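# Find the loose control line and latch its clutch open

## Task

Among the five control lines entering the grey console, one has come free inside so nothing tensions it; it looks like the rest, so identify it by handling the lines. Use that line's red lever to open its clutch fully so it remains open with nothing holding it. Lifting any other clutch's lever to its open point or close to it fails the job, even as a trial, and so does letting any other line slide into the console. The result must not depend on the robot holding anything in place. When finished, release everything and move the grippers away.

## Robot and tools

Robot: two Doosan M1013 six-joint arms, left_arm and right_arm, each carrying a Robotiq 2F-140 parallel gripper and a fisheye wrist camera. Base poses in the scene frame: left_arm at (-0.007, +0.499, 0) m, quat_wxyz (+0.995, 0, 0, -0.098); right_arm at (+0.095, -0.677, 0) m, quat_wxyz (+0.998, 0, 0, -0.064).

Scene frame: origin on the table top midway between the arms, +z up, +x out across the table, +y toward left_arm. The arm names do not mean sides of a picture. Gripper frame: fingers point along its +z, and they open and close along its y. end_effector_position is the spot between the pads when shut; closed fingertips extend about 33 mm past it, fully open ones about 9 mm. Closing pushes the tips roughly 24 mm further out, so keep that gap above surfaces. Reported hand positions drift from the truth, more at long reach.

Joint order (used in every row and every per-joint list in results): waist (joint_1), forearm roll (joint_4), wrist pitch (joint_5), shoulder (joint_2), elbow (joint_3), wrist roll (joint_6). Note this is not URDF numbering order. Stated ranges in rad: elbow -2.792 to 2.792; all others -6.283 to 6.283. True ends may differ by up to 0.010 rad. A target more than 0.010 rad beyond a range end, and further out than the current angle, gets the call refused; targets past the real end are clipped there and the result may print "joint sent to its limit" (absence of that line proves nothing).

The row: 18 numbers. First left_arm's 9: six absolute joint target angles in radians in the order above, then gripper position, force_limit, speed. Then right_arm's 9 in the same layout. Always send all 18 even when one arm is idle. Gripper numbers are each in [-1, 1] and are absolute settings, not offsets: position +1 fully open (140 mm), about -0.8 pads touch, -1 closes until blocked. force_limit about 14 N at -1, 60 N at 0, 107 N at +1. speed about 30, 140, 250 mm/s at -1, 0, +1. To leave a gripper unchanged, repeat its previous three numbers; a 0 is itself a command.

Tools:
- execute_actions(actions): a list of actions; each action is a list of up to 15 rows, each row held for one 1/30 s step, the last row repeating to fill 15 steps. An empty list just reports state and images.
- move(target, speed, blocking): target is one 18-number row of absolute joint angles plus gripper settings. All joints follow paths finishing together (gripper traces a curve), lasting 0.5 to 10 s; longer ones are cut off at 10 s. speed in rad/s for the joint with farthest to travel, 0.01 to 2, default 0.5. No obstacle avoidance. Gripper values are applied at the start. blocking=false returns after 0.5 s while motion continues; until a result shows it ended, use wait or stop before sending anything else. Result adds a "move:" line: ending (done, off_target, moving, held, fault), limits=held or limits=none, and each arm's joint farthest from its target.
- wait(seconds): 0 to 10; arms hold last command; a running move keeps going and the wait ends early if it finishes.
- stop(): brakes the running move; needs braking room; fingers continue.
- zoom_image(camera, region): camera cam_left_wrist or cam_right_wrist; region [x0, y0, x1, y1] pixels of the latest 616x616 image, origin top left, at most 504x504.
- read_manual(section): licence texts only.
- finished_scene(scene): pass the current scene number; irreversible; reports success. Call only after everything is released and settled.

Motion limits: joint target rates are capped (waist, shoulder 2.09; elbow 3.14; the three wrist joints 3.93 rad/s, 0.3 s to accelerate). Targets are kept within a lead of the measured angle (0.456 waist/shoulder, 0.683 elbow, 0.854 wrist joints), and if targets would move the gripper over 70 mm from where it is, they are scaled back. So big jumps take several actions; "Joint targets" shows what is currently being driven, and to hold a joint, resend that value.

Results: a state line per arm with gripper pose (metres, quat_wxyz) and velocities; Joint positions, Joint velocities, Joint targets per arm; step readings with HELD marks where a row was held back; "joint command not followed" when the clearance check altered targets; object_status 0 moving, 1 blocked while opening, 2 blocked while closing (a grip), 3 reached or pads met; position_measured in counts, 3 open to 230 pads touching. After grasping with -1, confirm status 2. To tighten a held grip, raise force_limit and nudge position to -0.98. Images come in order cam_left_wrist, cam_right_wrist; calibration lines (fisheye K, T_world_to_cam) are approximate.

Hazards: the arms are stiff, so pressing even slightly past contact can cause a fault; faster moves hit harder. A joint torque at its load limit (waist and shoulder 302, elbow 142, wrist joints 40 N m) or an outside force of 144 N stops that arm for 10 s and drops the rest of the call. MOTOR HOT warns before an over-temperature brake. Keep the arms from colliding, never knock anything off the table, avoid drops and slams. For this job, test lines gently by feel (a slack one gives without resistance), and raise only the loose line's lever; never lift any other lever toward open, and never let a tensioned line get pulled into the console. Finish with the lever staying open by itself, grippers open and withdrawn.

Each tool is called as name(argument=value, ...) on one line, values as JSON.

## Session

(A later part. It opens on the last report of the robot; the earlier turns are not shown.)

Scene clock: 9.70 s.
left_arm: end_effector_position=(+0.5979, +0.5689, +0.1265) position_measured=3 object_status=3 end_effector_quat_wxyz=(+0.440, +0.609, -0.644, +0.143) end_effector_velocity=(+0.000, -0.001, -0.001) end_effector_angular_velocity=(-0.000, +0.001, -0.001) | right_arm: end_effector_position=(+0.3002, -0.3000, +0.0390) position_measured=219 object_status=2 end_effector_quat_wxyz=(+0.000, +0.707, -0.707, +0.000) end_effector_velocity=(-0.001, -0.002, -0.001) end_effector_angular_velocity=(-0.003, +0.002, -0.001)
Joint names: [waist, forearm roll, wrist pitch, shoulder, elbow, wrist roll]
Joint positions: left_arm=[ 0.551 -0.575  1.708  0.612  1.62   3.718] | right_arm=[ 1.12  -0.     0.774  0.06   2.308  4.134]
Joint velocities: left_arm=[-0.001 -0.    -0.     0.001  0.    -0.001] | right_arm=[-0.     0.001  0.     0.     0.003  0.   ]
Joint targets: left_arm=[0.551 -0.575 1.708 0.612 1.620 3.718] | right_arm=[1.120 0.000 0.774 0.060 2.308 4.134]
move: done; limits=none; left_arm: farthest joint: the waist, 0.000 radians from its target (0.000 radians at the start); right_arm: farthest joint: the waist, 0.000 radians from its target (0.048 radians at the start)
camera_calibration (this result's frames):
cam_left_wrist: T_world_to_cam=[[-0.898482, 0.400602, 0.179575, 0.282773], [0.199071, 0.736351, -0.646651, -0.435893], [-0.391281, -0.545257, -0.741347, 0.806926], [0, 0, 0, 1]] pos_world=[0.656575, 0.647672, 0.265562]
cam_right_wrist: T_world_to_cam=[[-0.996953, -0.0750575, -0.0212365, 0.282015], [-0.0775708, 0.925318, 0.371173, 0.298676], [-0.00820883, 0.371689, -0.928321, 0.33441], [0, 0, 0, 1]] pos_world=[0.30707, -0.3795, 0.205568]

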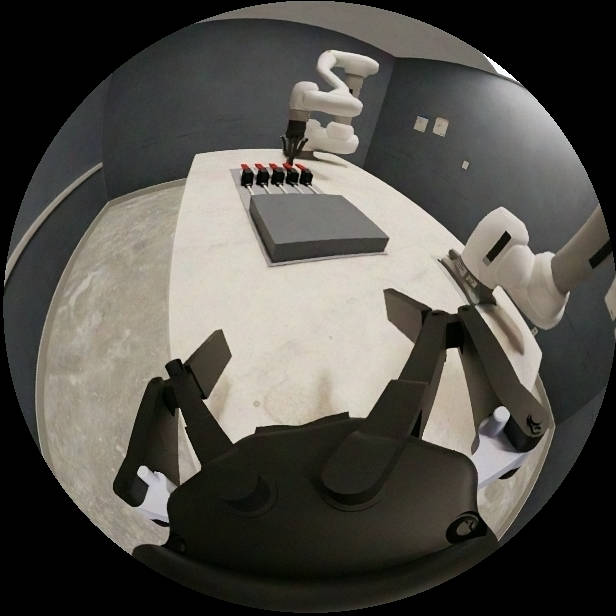

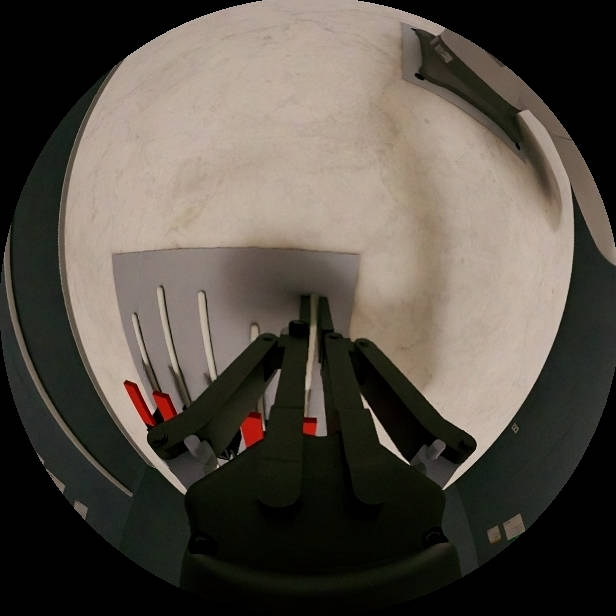

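move(target=[0.551,-0.575,1.708,0.612,1.62,3.718,1,0,0, 1.120,0,0.774,0.060,2.308,4.134,-0.5,-1,0])

move(target=[0.551,-0.575,1.708,0.612,1.62,3.718,1,0,0, 1.120,0,0.819,0.033,2.290,4.134,-0.5,-1,0], speed=0.3)

move(target=[0.551,-0.575,1.708,0.612,1.62,3.718,1,0,0, 1.094,0,0.836,0.151,2.155,4.108,-0.5,-1,0], speed=0.3)

move(target=[0.551,-0.575,1.708,0.612,1.62,3.718,1,0,0, 1.094,0,0.791,0.178,2.173,4.108,-0.5,-1,0], speed=0.1)

move(target=[0.551,-0.575,1.708,0.612,1.62,3.718,1,0,0, 1.094,0,0.791,0.178,2.173,4.108,-1,-1,-0.5])

move(target=[0.551,-0.575,1.708,0.612,1.62,3.718,1,0,0, 1.046,0,0.784,0.127,2.231,4.060,-1,-1,-0.5], speed=0.05)

Scene clock: 10.90 s.
left_arm: end_effector_position=(+0.5979, +0.5689, +0.1265) position_measured=3 object_status=3 end_effector_quat_wxyz=(+0.440, +0.609, -0.644, +0.143) end_effector_velocity=(+0.000, -0.000, -0.000) end_effector_angular_velocity=(-0.000, -0.000, -0.001) | right_arm: end_effector_position=(+0.3002, -0.3000, +0.0389) position_measured=192 object_status=3 end_effector_quat_wxyz=(+0.000, +0.707, -0.707, +0.000) end_effector_velocity=(-0.000, -0.000, -0.000) end_effector_angular_velocity=(-0.001, +0.000, +0.000)
Joint names: [waist, forearm roll, wrist pitch, shoulder, elbow, wrist roll]
Joint positions: left_arm=[ 0.551 -0.575  1.708  0.612  1.62   3.718] | right_arm=[1.12  0.    0.774 0.06  2.308 4.134]
Joint velocities: left_arm=[-0.     0.    -0.     0.001 -0.     0.001] | right_arm=[-0.    -0.    -0.     0.     0.001  0.   ]
Joint targets: left_arm=[0.551 -0.575 1.708 0.612 1.620 3.718] | right_arm=[1.120 0.000 0.774 0.060 2.308 4.134]
move: done; limits=none; left_arm: farthest joint: the waist, 0.000 radians from its target (0.000 radians at the start); right_arm: farthest joint: the waist, 0.000 radians from its target (0.000 radians at the start)
camera_calibration (this result's frames):
cam_left_wrist: T_world_to_cam=[[-0.898482, 0.400602, 0.179575, 0.282773], [0.199071, 0.736351, -0.646651, -0.435893], [-0.391281, -0.545257, -0.741347, 0.806926], [0, 0, 0, 1]] pos_world=[0.656575, 0.647672, 0.265562]
cam_right_wrist: T_world_to_cam=[[-0.996958, -0.0750062, -0.0212005, 0.282031], [-0.0775101, 0.925339, 0.371133, 0.298708], [-0.00821961, 0.371647, -0.928338, 0.33441], [0, 0, 0, 1]] pos_world=[0.307075, -0.379534, 0.205564]

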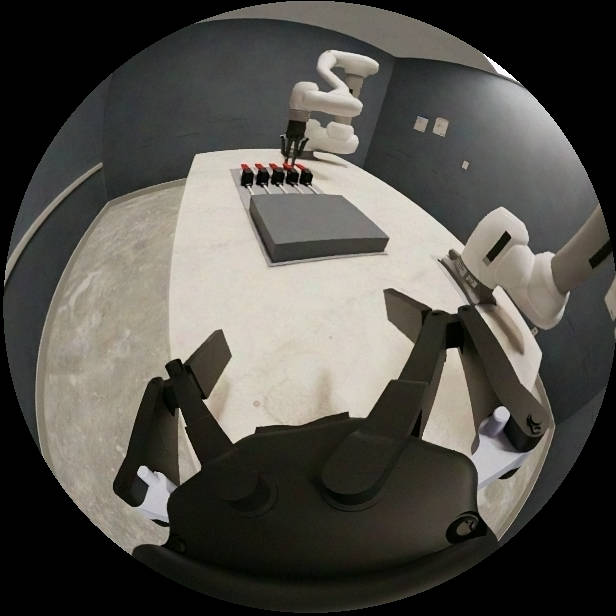

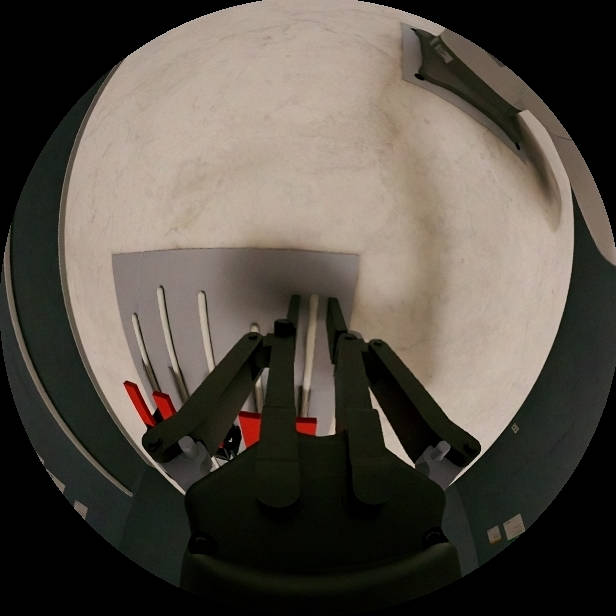

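Scene clock: 11.63 s.
left_arm: end_effector_position=(+0.5979, +0.5689, +0.1265) position_measured=3 object_status=3 end_effector_quat_wxyz=(+0.440, +0.609, -0.644, +0.143) end_effector_velocity=(-0.000, -0.000, -0.000) end_effector_angular_velocity=(-0.000, +0.000, -0.001) | right_arm: end_effector_position=(+0.3007, -0.2993, +0.0577) position_measured=192 object_status=3 end_effector_quat_wxyz=(+0.000, +0.707, -0.707, +0.000) end_effector_velocity=(-0.000, -0.000, +0.000) end_effector_angular_velocity=(+0.001, -0.000, -0.000)
Joint names: [waist, forearm roll, wrist pitch, shoulder, elbow, wrist roll]
Joint positions: left_arm=[ 0.551 -0.575  1.708  0.612  1.62   3.718] | right_arm=[1.12  0.    0.819 0.033 2.29  4.134]
Joint velocities: left_arm=[-0.  0.  0.  0. -0.  0.] | right_arm=[ 0.     0.     0.    -0.001  0.     0.   ]
Joint targets: left_arm=[0.551 -0.575 1.708 0.612 1.620 3.718] | right_arm=[1.120 0.000 0.819 0.033 2.290 4.134]
move: done; limits=none; left_arm: farthest joint: the waist, 0.000 radians from its target (0.000 radians at the start); right_arm: farthest joint: the waist, 0.000 radians from its target (0.000 radians at the start)
camera_calibration (this result's frames):
cam_left_wrist: T_world_to_cam=[[-0.898482, 0.400602, 0.179576, 0.282773], [0.19907, 0.736351, -0.646651, -0.435893], [-0.391281, -0.545257, -0.741347, 0.806927], [0, 0, 0, 1]] pos_world=[0.656575, 0.647672, 0.265562]
cam_right_wrist: T_world_to_cam=[[-0.996955, -0.0750421, -0.0211813, 0.282926], [-0.0775365, 0.925343, 0.371118, 0.29112], [-0.00824956, 0.37163, -0.928344, 0.351541], [0, 0, 0, 1]] pos_world=[0.307537, -0.378798, 0.224304]

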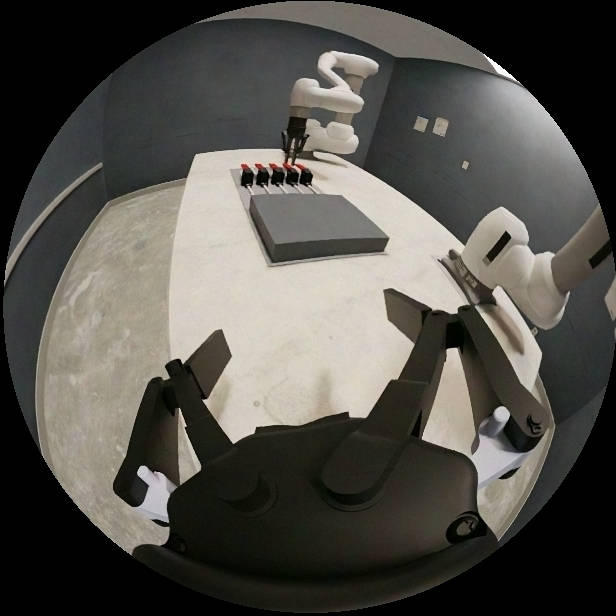

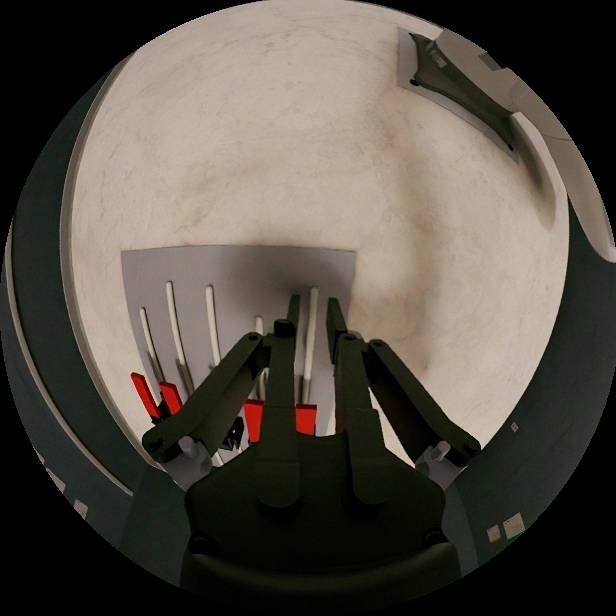

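Scene clock: 12.47 s.
left_arm: end_effector_position=(+0.5979, +0.5689, +0.1265) position_measured=3 object_status=3 end_effector_quat_wxyz=(+0.440, +0.609, -0.644, +0.143) end_effector_velocity=(-0.000, +0.001, +0.000) end_effector_angular_velocity=(+0.001, +0.001, +0.002) | right_arm: end_effector_position=(+0.3555, -0.2396, +0.0580) position_measured=192 object_status=3 end_effector_quat_wxyz=(+0.000, +0.707, -0.707, +0.000) end_effector_velocity=(+0.001, +0.001, +0.001) end_effector_angular_velocity=(+0.002, -0.002, +0.000)
Joint names: [waist, forearm roll, wrist pitch, shoulder, elbow, wrist roll]
Joint positions: left_arm=[ 0.551 -0.575  1.708  0.612  1.62   3.718] | right_arm=[1.094 0.    0.836 0.151 2.155 4.108]
Joint velocities: left_arm=[ 0.001  0.     0.    -0.001  0.    -0.001] | right_arm=[-0.    -0.001 -0.    -0.    -0.002 -0.   ]
Joint targets: left_arm=[0.551 -0.575 1.708 0.612 1.620 3.718] | right_arm=[1.094 0.000 0.836 0.151 2.155 4.108]
move: done; limits=none; left_arm: farthest joint: the waist, 0.000 radians from its target (0.000 radians at the start); right_arm: farthest joint: the waist, 0.000 radians from its target (0.026 radians at the start)
camera_calibration (this result's frames):
cam_left_wrist: T_world_to_cam=[[-0.898482, 0.400602, 0.179575, 0.282773], [0.199071, 0.736351, -0.646651, -0.435893], [-0.391281, -0.545257, -0.741347, 0.806926], [0, 0, 0, 1]] pos_world=[0.656575, 0.647672, 0.265562]
cam_right_wrist: T_world_to_cam=[[-0.996954, -0.0750638, -0.0211844, 0.342021], [-0.0775576, 0.925333, 0.371138, 0.240021], [-0.00825641, 0.37165, -0.928336, 0.330088], [0, 0, 0, 1]] pos_world=[0.36232, -0.319103, 0.224597]

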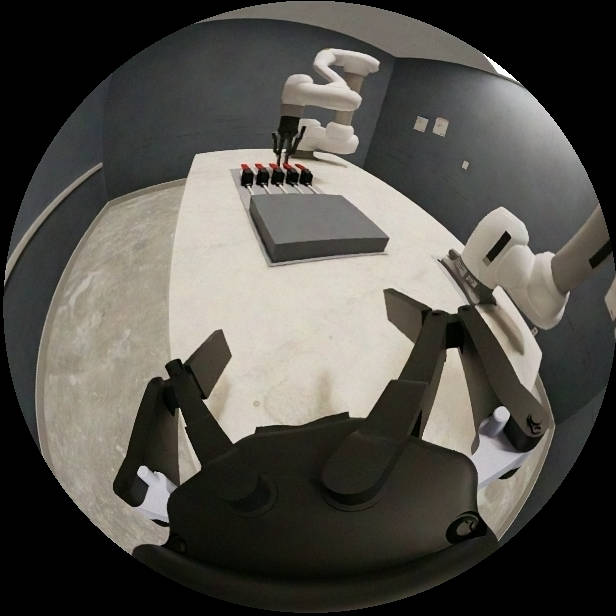

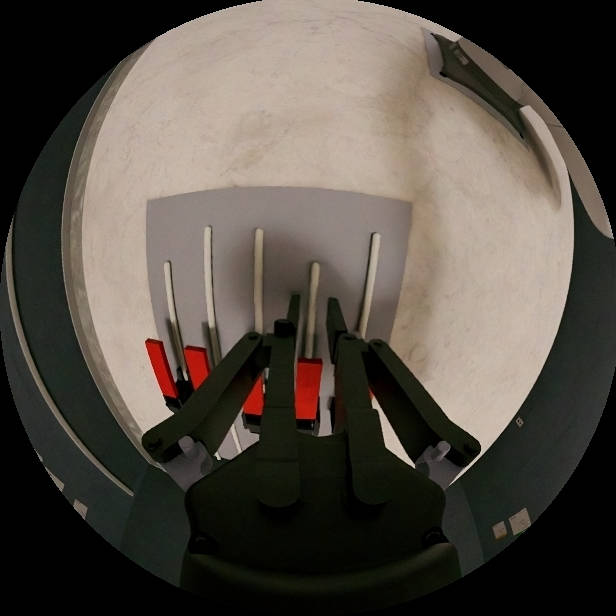

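Scene clock: 13.23 s.
left_arm: end_effector_position=(+0.5979, +0.5689, +0.1265) position_measured=3 object_status=3 end_effector_quat_wxyz=(+0.440, +0.609, -0.644, +0.143) end_effector_velocity=(+0.000, +0.000, +0.000) end_effector_angular_velocity=(+0.000, -0.001, +0.001) | right_arm: end_effector_position=(+0.3551, -0.2402, +0.0370) position_measured=192 object_status=3 end_effector_quat_wxyz=(+0.000, +0.707, -0.707, +0.000) end_effector_velocity=(-0.001, -0.001, -0.001) end_effector_angular_velocity=(-0.002, +0.002, -0.000)
Joint names: [waist, forearm roll, wrist pitch, shoulder, elbow, wrist roll]
Joint positions: left_arm=[ 0.551 -0.575  1.708  0.612  1.62   3.718] | right_arm=[1.094 0.    0.791 0.178 2.173 4.108]
Joint velocities: left_arm=[ 0. -0. -0. -0. -0.  0.] | right_arm=[ 0.     0.001 -0.     0.002  0.001 -0.   ]
Joint targets: left_arm=[0.551 -0.575 1.708 0.612 1.620 3.718] | right_arm=[1.094 0.000 0.791 0.178 2.173 4.108]
move: done; limits=none; left_arm: farthest joint: the waist, 0.000 radians from its target (0.000 radians at the start); right_arm: farthest joint: the waist, 0.000 radians from its target (0.000 radians at the start)
camera_calibration (this result's frames):
cam_left_wrist: T_world_to_cam=[[-0.898482, 0.400602, 0.179575, 0.282773], [0.199071, 0.736351, -0.646651, -0.435893], [-0.391281, -0.545257, -0.741347, 0.806926], [0, 0, 0, 1]] pos_world=[0.656575, 0.647672, 0.265562]
cam_right_wrist: T_world_to_cam=[[-0.996955, -0.0750389, -0.021203, 0.341137], [-0.0775413, 0.925326, 0.371159, 0.248336], [-0.00823173, 0.371673, -0.928327, 0.31081], [0, 0, 0, 1]] pos_world=[0.361913, -0.319713, 0.203594]

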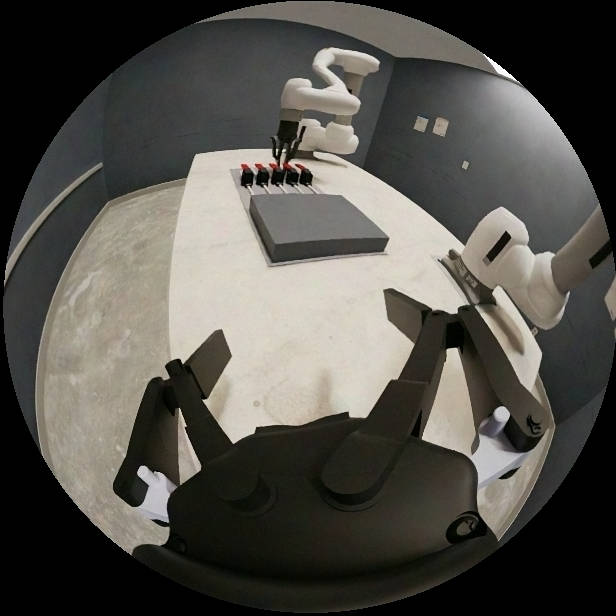

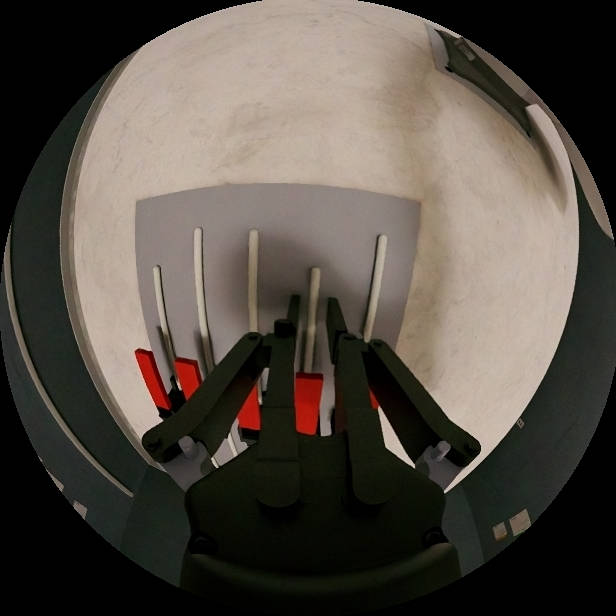

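Scene clock: 13.93 s.
left_arm: end_effector_position=(+0.5979, +0.5689, +0.1265) position_measured=3 object_status=3 end_effector_quat_wxyz=(+0.440, +0.609, -0.644, +0.143) end_effector_velocity=(+0.000, +0.000, +0.000) end_effector_angular_velocity=(+0.000, -0.000, +0.001) | right_arm: end_effector_position=(+0.3551, -0.2402, +0.0370) position_measured=219 object_status=2 end_effector_quat_wxyz=(+0.000, +0.707, -0.707, +0.000) end_effector_velocity=(-0.001, -0.002, -0.001) end_effector_angular_velocity=(-0.002, +0.001, +0.000)
Joint names: [waist, forearm roll, wrist pitch, shoulder, elbow, wrist roll]
Joint positions: left_arm=[ 0.551 -0.575  1.708  0.612  1.62   3.718] | right_arm=[1.094 0.    0.791 0.178 2.173 4.108]
Joint velocities: left_arm=[ 0. -0. -0. -0. -0. -0.] | right_arm=[ 0.    -0.    -0.    -0.     0.003  0.   ]
Joint targets: left_arm=[0.551 -0.575 1.708 0.612 1.620 3.718] | right_arm=[1.094 0.000 0.791 0.178 2.173 4.108]
move: done; limits=none; left_arm: farthest joint: the waist, 0.000 radians from its target (0.000 radians at the start); right_arm: farthest joint: the waist, 0.000 radians from its target (0.000 radians at the start)
camera_calibration (this result's frames):
cam_left_wrist: T_world_to_cam=[[-0.898482, 0.400602, 0.179575, 0.282773], [0.199071, 0.736351, -0.646651, -0.435893], [-0.391281, -0.545257, -0.741346, 0.806927], [0, 0, 0, 1]] pos_world=[0.656575, 0.647673, 0.265562]
cam_right_wrist: T_world_to_cam=[[-0.996955, -0.0750393, -0.0211903, 0.341131], [-0.077537, 0.925332, 0.371145, 0.248349], [-0.00824235, 0.371658, -0.928333, 0.3108], [0, 0, 0, 1]] pos_world=[0.36191, -0.319718, 0.203581]

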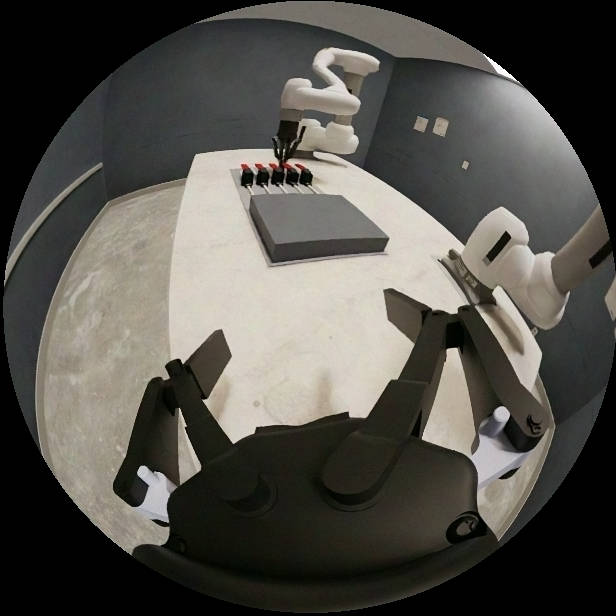

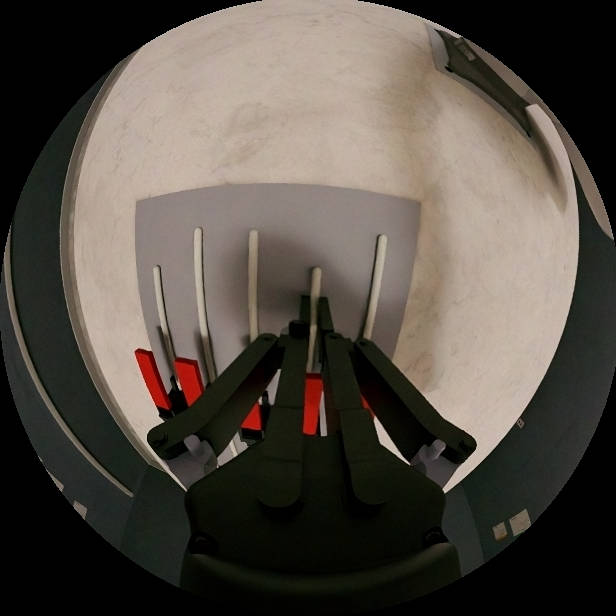

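Scene clock: 15.37 s.
left_arm: end_effector_position=(+0.5979, +0.5689, +0.1265) position_measured=3 object_status=3 end_effector_quat_wxyz=(+0.440, +0.609, -0.644, +0.143) end_effector_velocity=(-0.000, +0.001, +0.000) end_effector_angular_velocity=(+0.000, +0.000, +0.001) | right_arm: end_effector_position=(+0.3551, -0.2802, +0.0390) position_measured=220 object_status=2 end_effector_quat_wxyz=(+0.000, +0.707, -0.707, +0.000) end_effector_velocity=(+0.000, -0.000, +0.000) end_effector_angular_velocity=(-0.000, -0.001, +0.000)
Joint names: [waist, forearm roll, wrist pitch, shoulder, elbow, wrist roll]
Joint positions: left_arm=[ 0.551 -0.575  1.708  0.612  1.62   3.718] | right_arm=[ 1.046 -0.     0.784  0.127  2.231  4.06 ]
Joint velocities: left_arm=[ 0.001  0.     0.    -0.001  0.    -0.   ] | right_arm=[-0.    -0.001 -0.    -0.     0.     0.   ]
Joint targets: left_arm=[0.551 -0.575 1.708 0.612 1.620 3.718] | right_arm=[1.046 0.000 0.784 0.127 2.231 4.060]
move: done; limits=none; left_arm: farthest joint: the waist, 0.000 radians from its target (0.000 radians at the start); right_arm: farthest joint: the waist, 0.000 radians from its target (0.048 radians at the start)
camera_calibration (this result's frames):
cam_left_wrist: T_world_to_cam=[[-0.898482, 0.400603, 0.179575, 0.282773], [0.199071, 0.736351, -0.646651, -0.435893], [-0.391281, -0.545257, -0.741347, 0.806926], [0, 0, 0, 1]] pos_world=[0.656575, 0.647672, 0.265562]
cam_right_wrist: T_world_to_cam=[[-0.996953, -0.0750628, -0.0212097, 0.338165], [-0.0775658, 0.925319, 0.371172, 0.284588], [-0.00823547, 0.371686, -0.928322, 0.327546], [0, 0, 0, 1]] pos_world=[0.361906, -0.359695, 0.205609]

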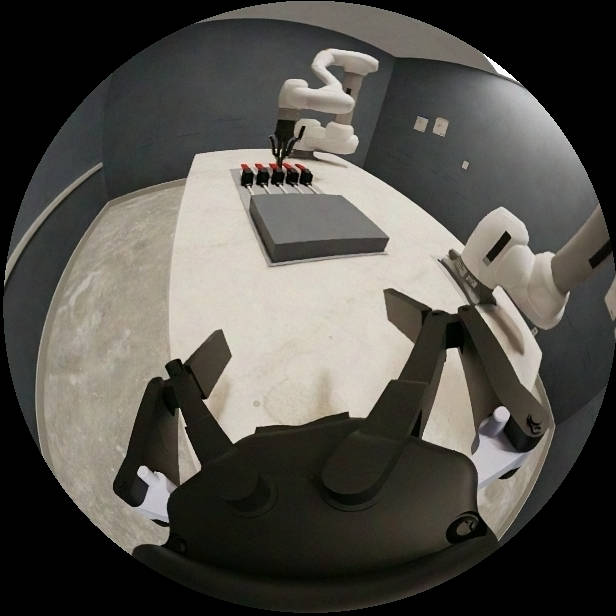

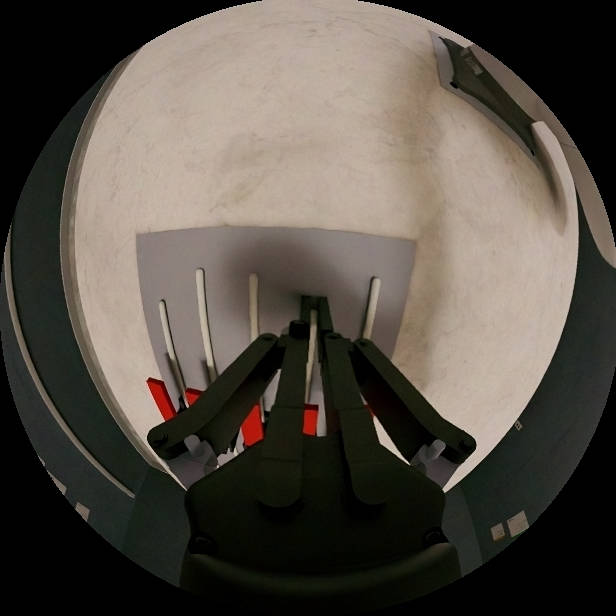

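move(target=[0.551,-0.575,1.708,0.612,1.62,3.718,1,0,0, 1.046,0,0.829,0.100,2.213,4.060,-0.5,-1,1], speed=0.1)

move(target=[0.551,-0.575,1.708,0.612,1.62,3.718,1,0,0, 1.010,0,0.848,0.193,2.100,4.024,-0.5,-1,0], speed=0.3)

move(target=[0.551,-0.575,1.708,0.612,1.62,3.718,1,0,0, 1.010,0,0.803,0.220,2.118,4.024,-0.5,-1,0], speed=0.1)

move(target=[0.551,-0.575,1.708,0.612,1.62,3.718,1,0,0, 1.010,0,0.803,0.220,2.118,4.024,-1,-1,-0.5])

move(target=[0.551,-0.575,1.708,0.612,1.62,3.718,1,0,0, 0.960,0,0.794,0.173,2.174,3.974,-1,-1,-0.5], speed=0.05)

Scene clock: 16.53 s.
left_arm: end_effector_position=(+0.5979, +0.5689, +0.1265) position_measured=3 object_status=3 end_effector_quat_wxyz=(+0.440, +0.609, -0.644, +0.143) end_effector_velocity=(+0.000, +0.000, +0.000) end_effector_angular_velocity=(+0.000, -0.001, -0.000) | right_arm: end_effector_position=(+0.3555, -0.2796, +0.0590) position_measured=192 object_status=3 end_effector_quat_wxyz=(+0.000, +0.707, -0.707, +0.000) end_effector_velocity=(-0.001, -0.000, -0.000) end_effector_angular_velocity=(-0.001, +0.001, +0.000)
Joint names: [waist, forearm roll, wrist pitch, shoulder, elbow, wrist roll]
Joint positions: left_arm=[ 0.551 -0.575  1.708  0.612  1.62   3.718] | right_arm=[1.046 0.    0.829 0.1   2.213 4.06 ]
Joint velocities: left_arm=[ 0. -0.  0. -0. -0.  0.] | right_arm=[ 0.     0.     0.     0.     0.001 -0.   ]
Joint targets: left_arm=[0.551 -0.575 1.708 0.612 1.620 3.718] | right_arm=[1.046 0.000 0.829 0.100 2.213 4.060]
move: done; limits=none; left_arm: farthest joint: the waist, 0.000 radians from its target (0.000 radians at the start); right_arm: farthest joint: the waist, 0.000 radians from its target (0.000 radians at the start)
camera_calibration (this result's frames):
cam_left_wrist: T_world_to_cam=[[-0.898482, 0.400602, 0.179576, 0.282773], [0.199071, 0.736351, -0.646651, -0.435893], [-0.391281, -0.545257, -0.741346, 0.806926], [0, 0, 0, 1]] pos_world=[0.656575, 0.647672, 0.265562]
cam_right_wrist: T_world_to_cam=[[-0.996958, -0.0750095, -0.0211521, 0.339115], [-0.0774952, 0.925337, 0.371142, 0.276627], [-0.00826639, 0.371652, -0.928335, 0.345928], [0, 0, 0, 1]] pos_world=[0.36238, -0.359101, 0.225642]

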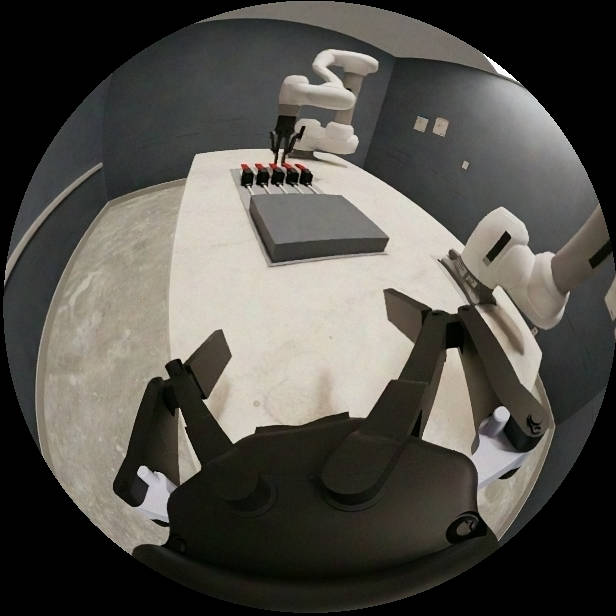

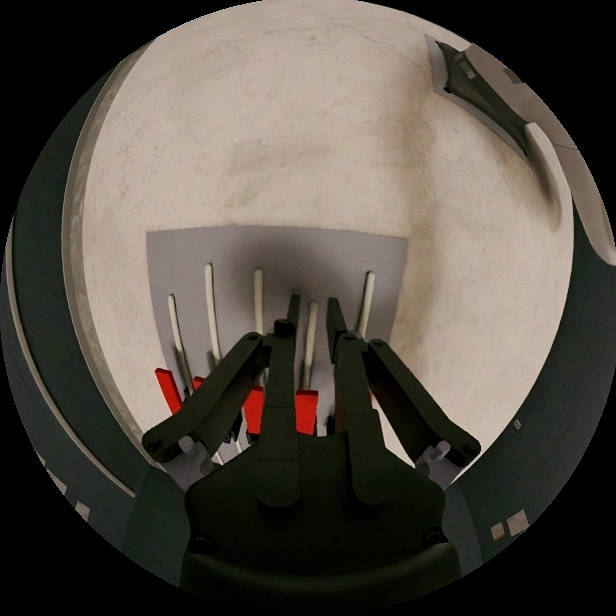

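Scene clock: 17.33 s.
left_arm: end_effector_position=(+0.5979, +0.5689, +0.1265) position_measured=3 object_status=3 end_effector_quat_wxyz=(+0.440, +0.609, -0.644, +0.143) end_effector_velocity=(+0.000, +0.000, +0.000) end_effector_angular_velocity=(+0.000, +0.000, +0.001) | right_arm: end_effector_position=(+0.4108, -0.2392, +0.0589) position_measured=192 object_status=3 end_effector_quat_wxyz=(-0.000, +0.707, -0.707, -0.000) end_effector_velocity=(+0.001, +0.001, +0.001) end_effector_angular_velocity=(+0.001, -0.001, -0.000)
Joint names: [waist, forearm roll, wrist pitch, shoulder, elbow, wrist roll]
Joint positions: left_arm=[ 0.551 -0.575  1.708  0.612  1.62   3.718] | right_arm=[1.01  0.    0.848 0.193 2.1   4.024]
Joint velocities: left_arm=[ 0.    -0.    -0.     0.    -0.    -0.001] | right_arm=[-0.     0.     0.     0.    -0.001  0.   ]
Joint targets: left_arm=[0.551 -0.575 1.708 0.612 1.620 3.718] | right_arm=[1.010 0.000 0.848 0.193 2.100 4.024]
move: done; limits=none; left_arm: farthest joint: the waist, 0.000 radians from its target (0.000 radians at the start); right_arm: farthest joint: the waist, 0.000 radians from its target (0.036 radians at the start)
camera_calibration (this result's frames):
cam_left_wrist: T_world_to_cam=[[-0.898482, 0.400602, 0.179575, 0.282773], [0.199071, 0.736351, -0.646651, -0.435893], [-0.391281, -0.545256, -0.741347, 0.806926], [0, 0, 0, 1]] pos_world=[0.656575, 0.647673, 0.265562]
cam_right_wrist: T_world_to_cam=[[-0.996941, -0.075043, -0.0218477, 0.397305], [-0.077779, 0.925036, 0.371832, 0.243545], [-0.00769349, 0.372394, -0.928043, 0.331215], [0, 0, 0, 1]] pos_world=[0.417581, -0.318815, 0.225504]

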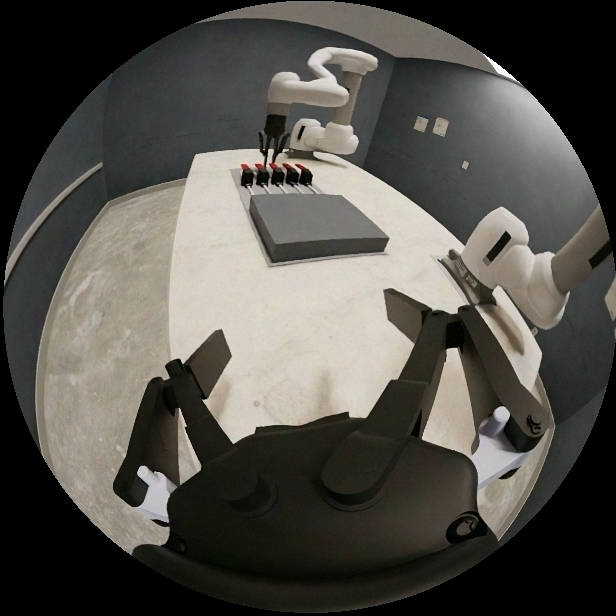

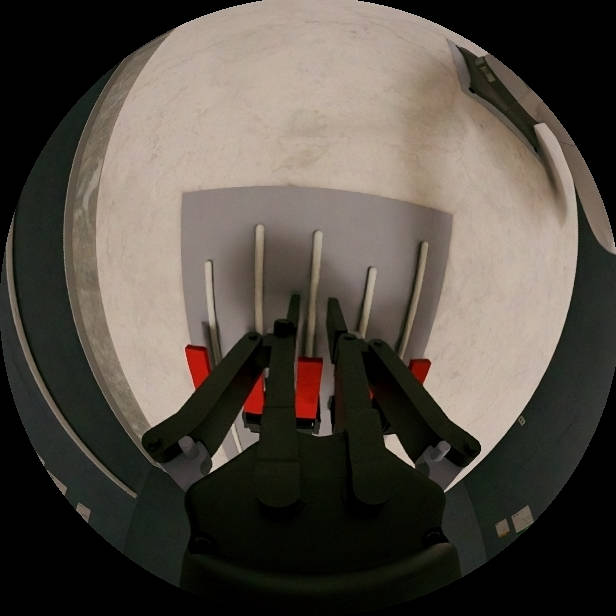

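Scene clock: 18.10 s.
left_arm: end_effector_position=(+0.5979, +0.5689, +0.1265) position_measured=3 object_status=3 end_effector_quat_wxyz=(+0.440, +0.609, -0.644, +0.143) end_effector_velocity=(+0.000, -0.001, -0.000) end_effector_angular_velocity=(+0.000, -0.000, -0.001) | right_arm: end_effector_position=(+0.4105, -0.2397, +0.0370) position_measured=192 object_status=3 end_effector_quat_wxyz=(-0.000, +0.707, -0.707, -0.000) end_effector_velocity=(+0.001, +0.001, +0.000) end_effector_angular_velocity=(+0.001, -0.001, +0.000)
Joint names: [waist, forearm roll, wrist pitch, shoulder, elbow, wrist roll]
Joint positions: left_arm=[ 0.551 -0.575  1.708  0.612  1.62   3.718] | right_arm=[1.01  0.    0.803 0.22  2.118 4.024]
Joint velocities: left_arm=[-0.001  0.    -0.     0.     0.    -0.   ] | right_arm=[ 0.    -0.    -0.     0.001 -0.002  0.   ]
Joint targets: left_arm=[0.551 -0.575 1.708 0.612 1.620 3.718] | right_arm=[1.010 0.000 0.803 0.220 2.118 4.024]
move: done; limits=none; left_arm: farthest joint: the waist, 0.000 radians from its target (0.000 radians at the start); right_arm: farthest joint: the waist, 0.000 radians from its target (0.000 radians at the start)
camera_calibration (this result's frames):
cam_left_wrist: T_world_to_cam=[[-0.898482, 0.400603, 0.179575, 0.282773], [0.199071, 0.736351, -0.646651, -0.435893], [-0.391281, -0.545257, -0.741346, 0.806926], [0, 0, 0, 1]] pos_world=[0.656575, 0.647672, 0.265562]
cam_right_wrist: T_world_to_cam=[[-0.996943, -0.0750157, -0.0218666, 0.396416], [-0.0777606, 0.92503, 0.371849, 0.252109], [-0.00766727, 0.372413, -0.928036, 0.31105], [0, 0, 0, 1]] pos_world=[0.417193, -0.31931, 0.203587]

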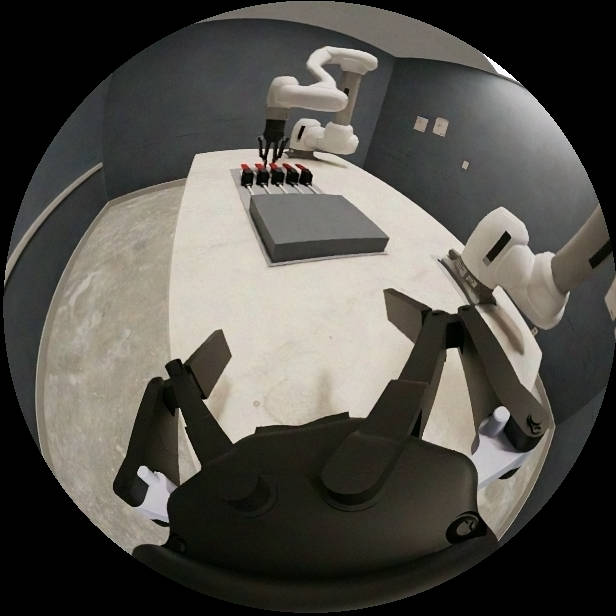

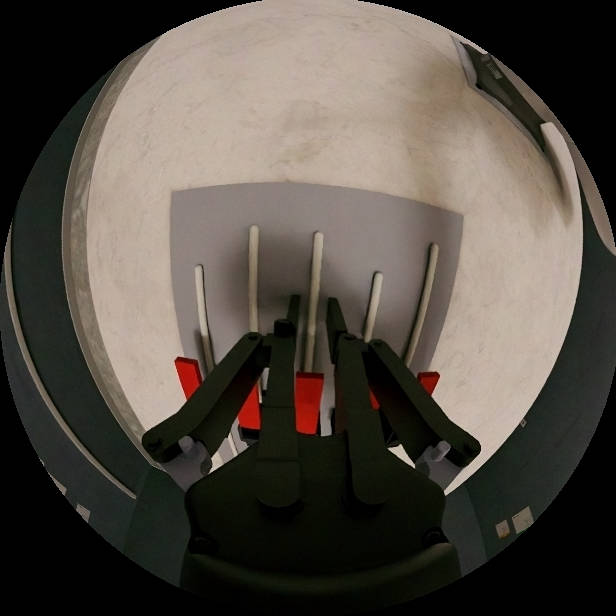

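Scene clock: 18.80 s.
left_arm: end_effector_position=(+0.5979, +0.5689, +0.1265) position_measured=3 object_status=3 end_effector_quat_wxyz=(+0.440, +0.609, -0.644, +0.143) end_effector_velocity=(+0.000, -0.001, -0.000) end_effector_angular_velocity=(-0.000, -0.000, -0.002) | right_arm: end_effector_position=(+0.4105, -0.2397, +0.0370) position_measured=219 object_status=2 end_effector_quat_wxyz=(-0.000, +0.707, -0.707, -0.000) end_effector_velocity=(+0.000, +0.000, -0.000) end_effector_angular_velocity=(-0.000, -0.000, +0.000)
Joint names: [waist, forearm roll, wrist pitch, shoulder, elbow, wrist roll]
Joint positions: left_arm=[ 0.551 -0.575  1.708  0.612  1.62   3.718] | right_arm=[1.01  0.    0.803 0.22  2.118 4.024]
Joint velocities: left_arm=[-0.002  0.    -0.     0.    -0.     0.001] | right_arm=[-0. -0. -0.  0. -0. -0.]
Joint targets: left_arm=[0.551 -0.575 1.708 0.612 1.620 3.718] | right_arm=[1.010 0.000 0.803 0.220 2.118 4.024]
move: done; limits=none; left_arm: farthest joint: the waist, 0.000 radians from its target (0.000 radians at the start); right_arm: farthest joint: the waist, 0.000 radians from its target (0.000 radians at the start)
camera_calibration (this result's frames):
cam_left_wrist: T_world_to_cam=[[-0.898482, 0.400602, 0.179575, 0.282773], [0.199071, 0.736351, -0.646651, -0.435893], [-0.391281, -0.545257, -0.741347, 0.806926], [0, 0, 0, 1]] pos_world=[0.656575, 0.647672, 0.265562]
cam_right_wrist: T_world_to_cam=[[-0.996942, -0.075028, -0.0218609, 0.396409], [-0.0777701, 0.925038, 0.371828, 0.25213], [-0.00767531, 0.372391, -0.928044, 0.311038], [0, 0, 0, 1]] pos_world=[0.417192, -0.319316, 0.203574]

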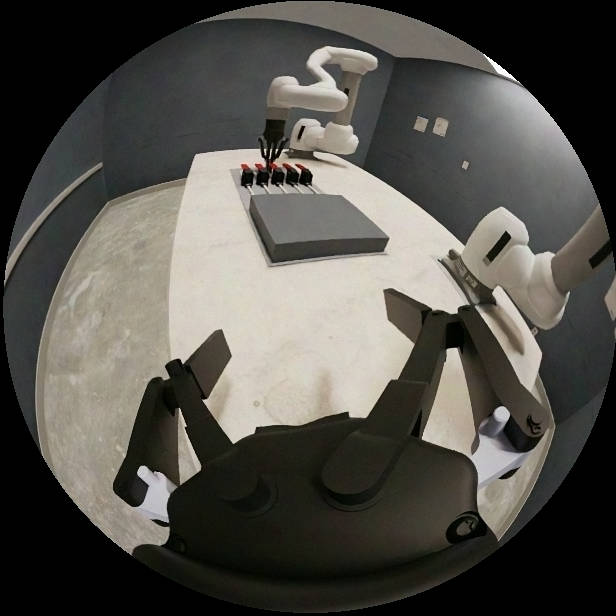

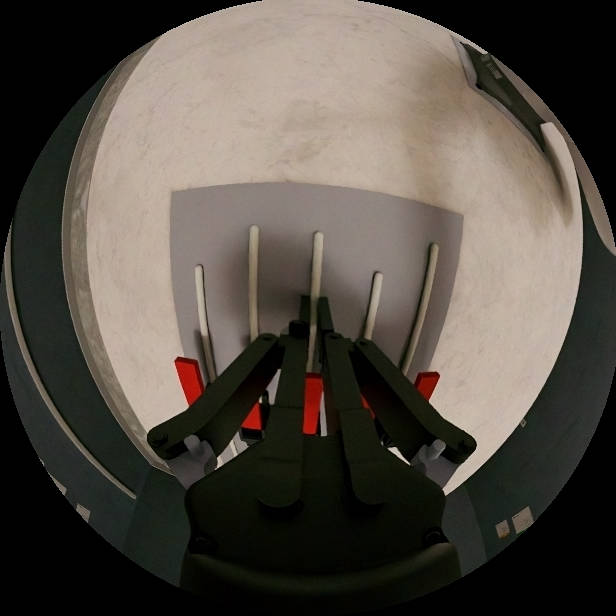

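Scene clock: 20.17 s.
left_arm: end_effector_position=(+0.5979, +0.5689, +0.1265) position_measured=3 object_status=3 end_effector_quat_wxyz=(+0.440, +0.609, -0.644, +0.143) end_effector_velocity=(-0.000, +0.000, +0.000) end_effector_angular_velocity=(-0.000, -0.000, -0.000) | right_arm: end_effector_position=(+0.4103, -0.2797, +0.0391) position_measured=219 object_status=2 end_effector_quat_wxyz=(-0.000, +0.707, -0.707, -0.000) end_effector_velocity=(+0.001, +0.000, +0.000) end_effector_angular_velocity=(+0.000, -0.000, -0.000)
Joint names: [waist, forearm roll, wrist pitch, shoulder, elbow, wrist roll]
Joint positions: left_arm=[ 0.551 -0.575  1.708  0.612  1.62   3.718] | right_arm=[0.96  0.    0.794 0.173 2.174 3.974]
Joint velocities: left_arm=[ 0.    -0.     0.    -0.     0.     0.001] | right_arm=[-0.    -0.    -0.     0.001 -0.001 -0.   ]
Joint targets: left_arm=[0.551 -0.575 1.708 0.612 1.620 3.718] | right_arm=[0.960 0.000 0.794 0.173 2.174 3.974]
move: done; limits=none; left_arm: farthest joint: the waist, 0.000 radians from its target (0.000 radians at the start); right_arm: farthest joint: the waist, 0.000 radians from its target (0.050 radians at the start)
camera_calibration (this result's frames):
cam_left_wrist: T_world_to_cam=[[-0.898482, 0.400603, 0.179575, 0.282773], [0.199071, 0.736351, -0.646651, -0.435893], [-0.391281, -0.545257, -0.741347, 0.806926], [0, 0, 0, 1]] pos_world=[0.656575, 0.647673, 0.265562]
cam_right_wrist: T_world_to_cam=[[-0.996939, -0.075045, -0.0219234, 0.393313], [-0.0778091, 0.925029, 0.371844, 0.288341], [-0.00762522, 0.372411, -0.928036, 0.327855], [0, 0, 0, 1]] pos_world=[0.417045, -0.359305, 0.205666]

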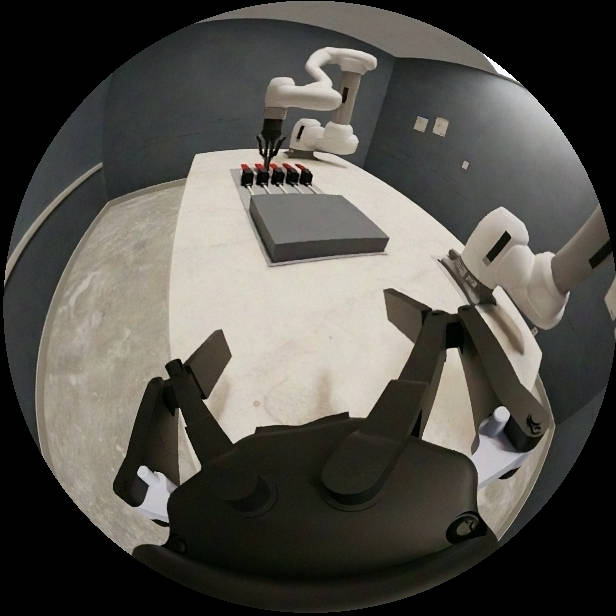

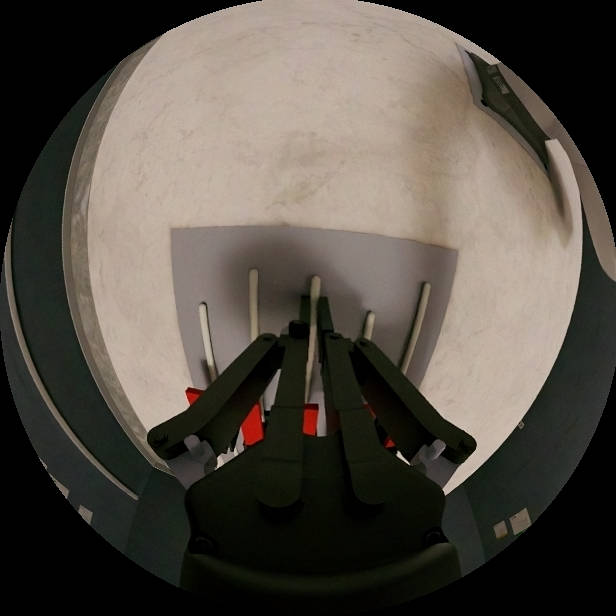

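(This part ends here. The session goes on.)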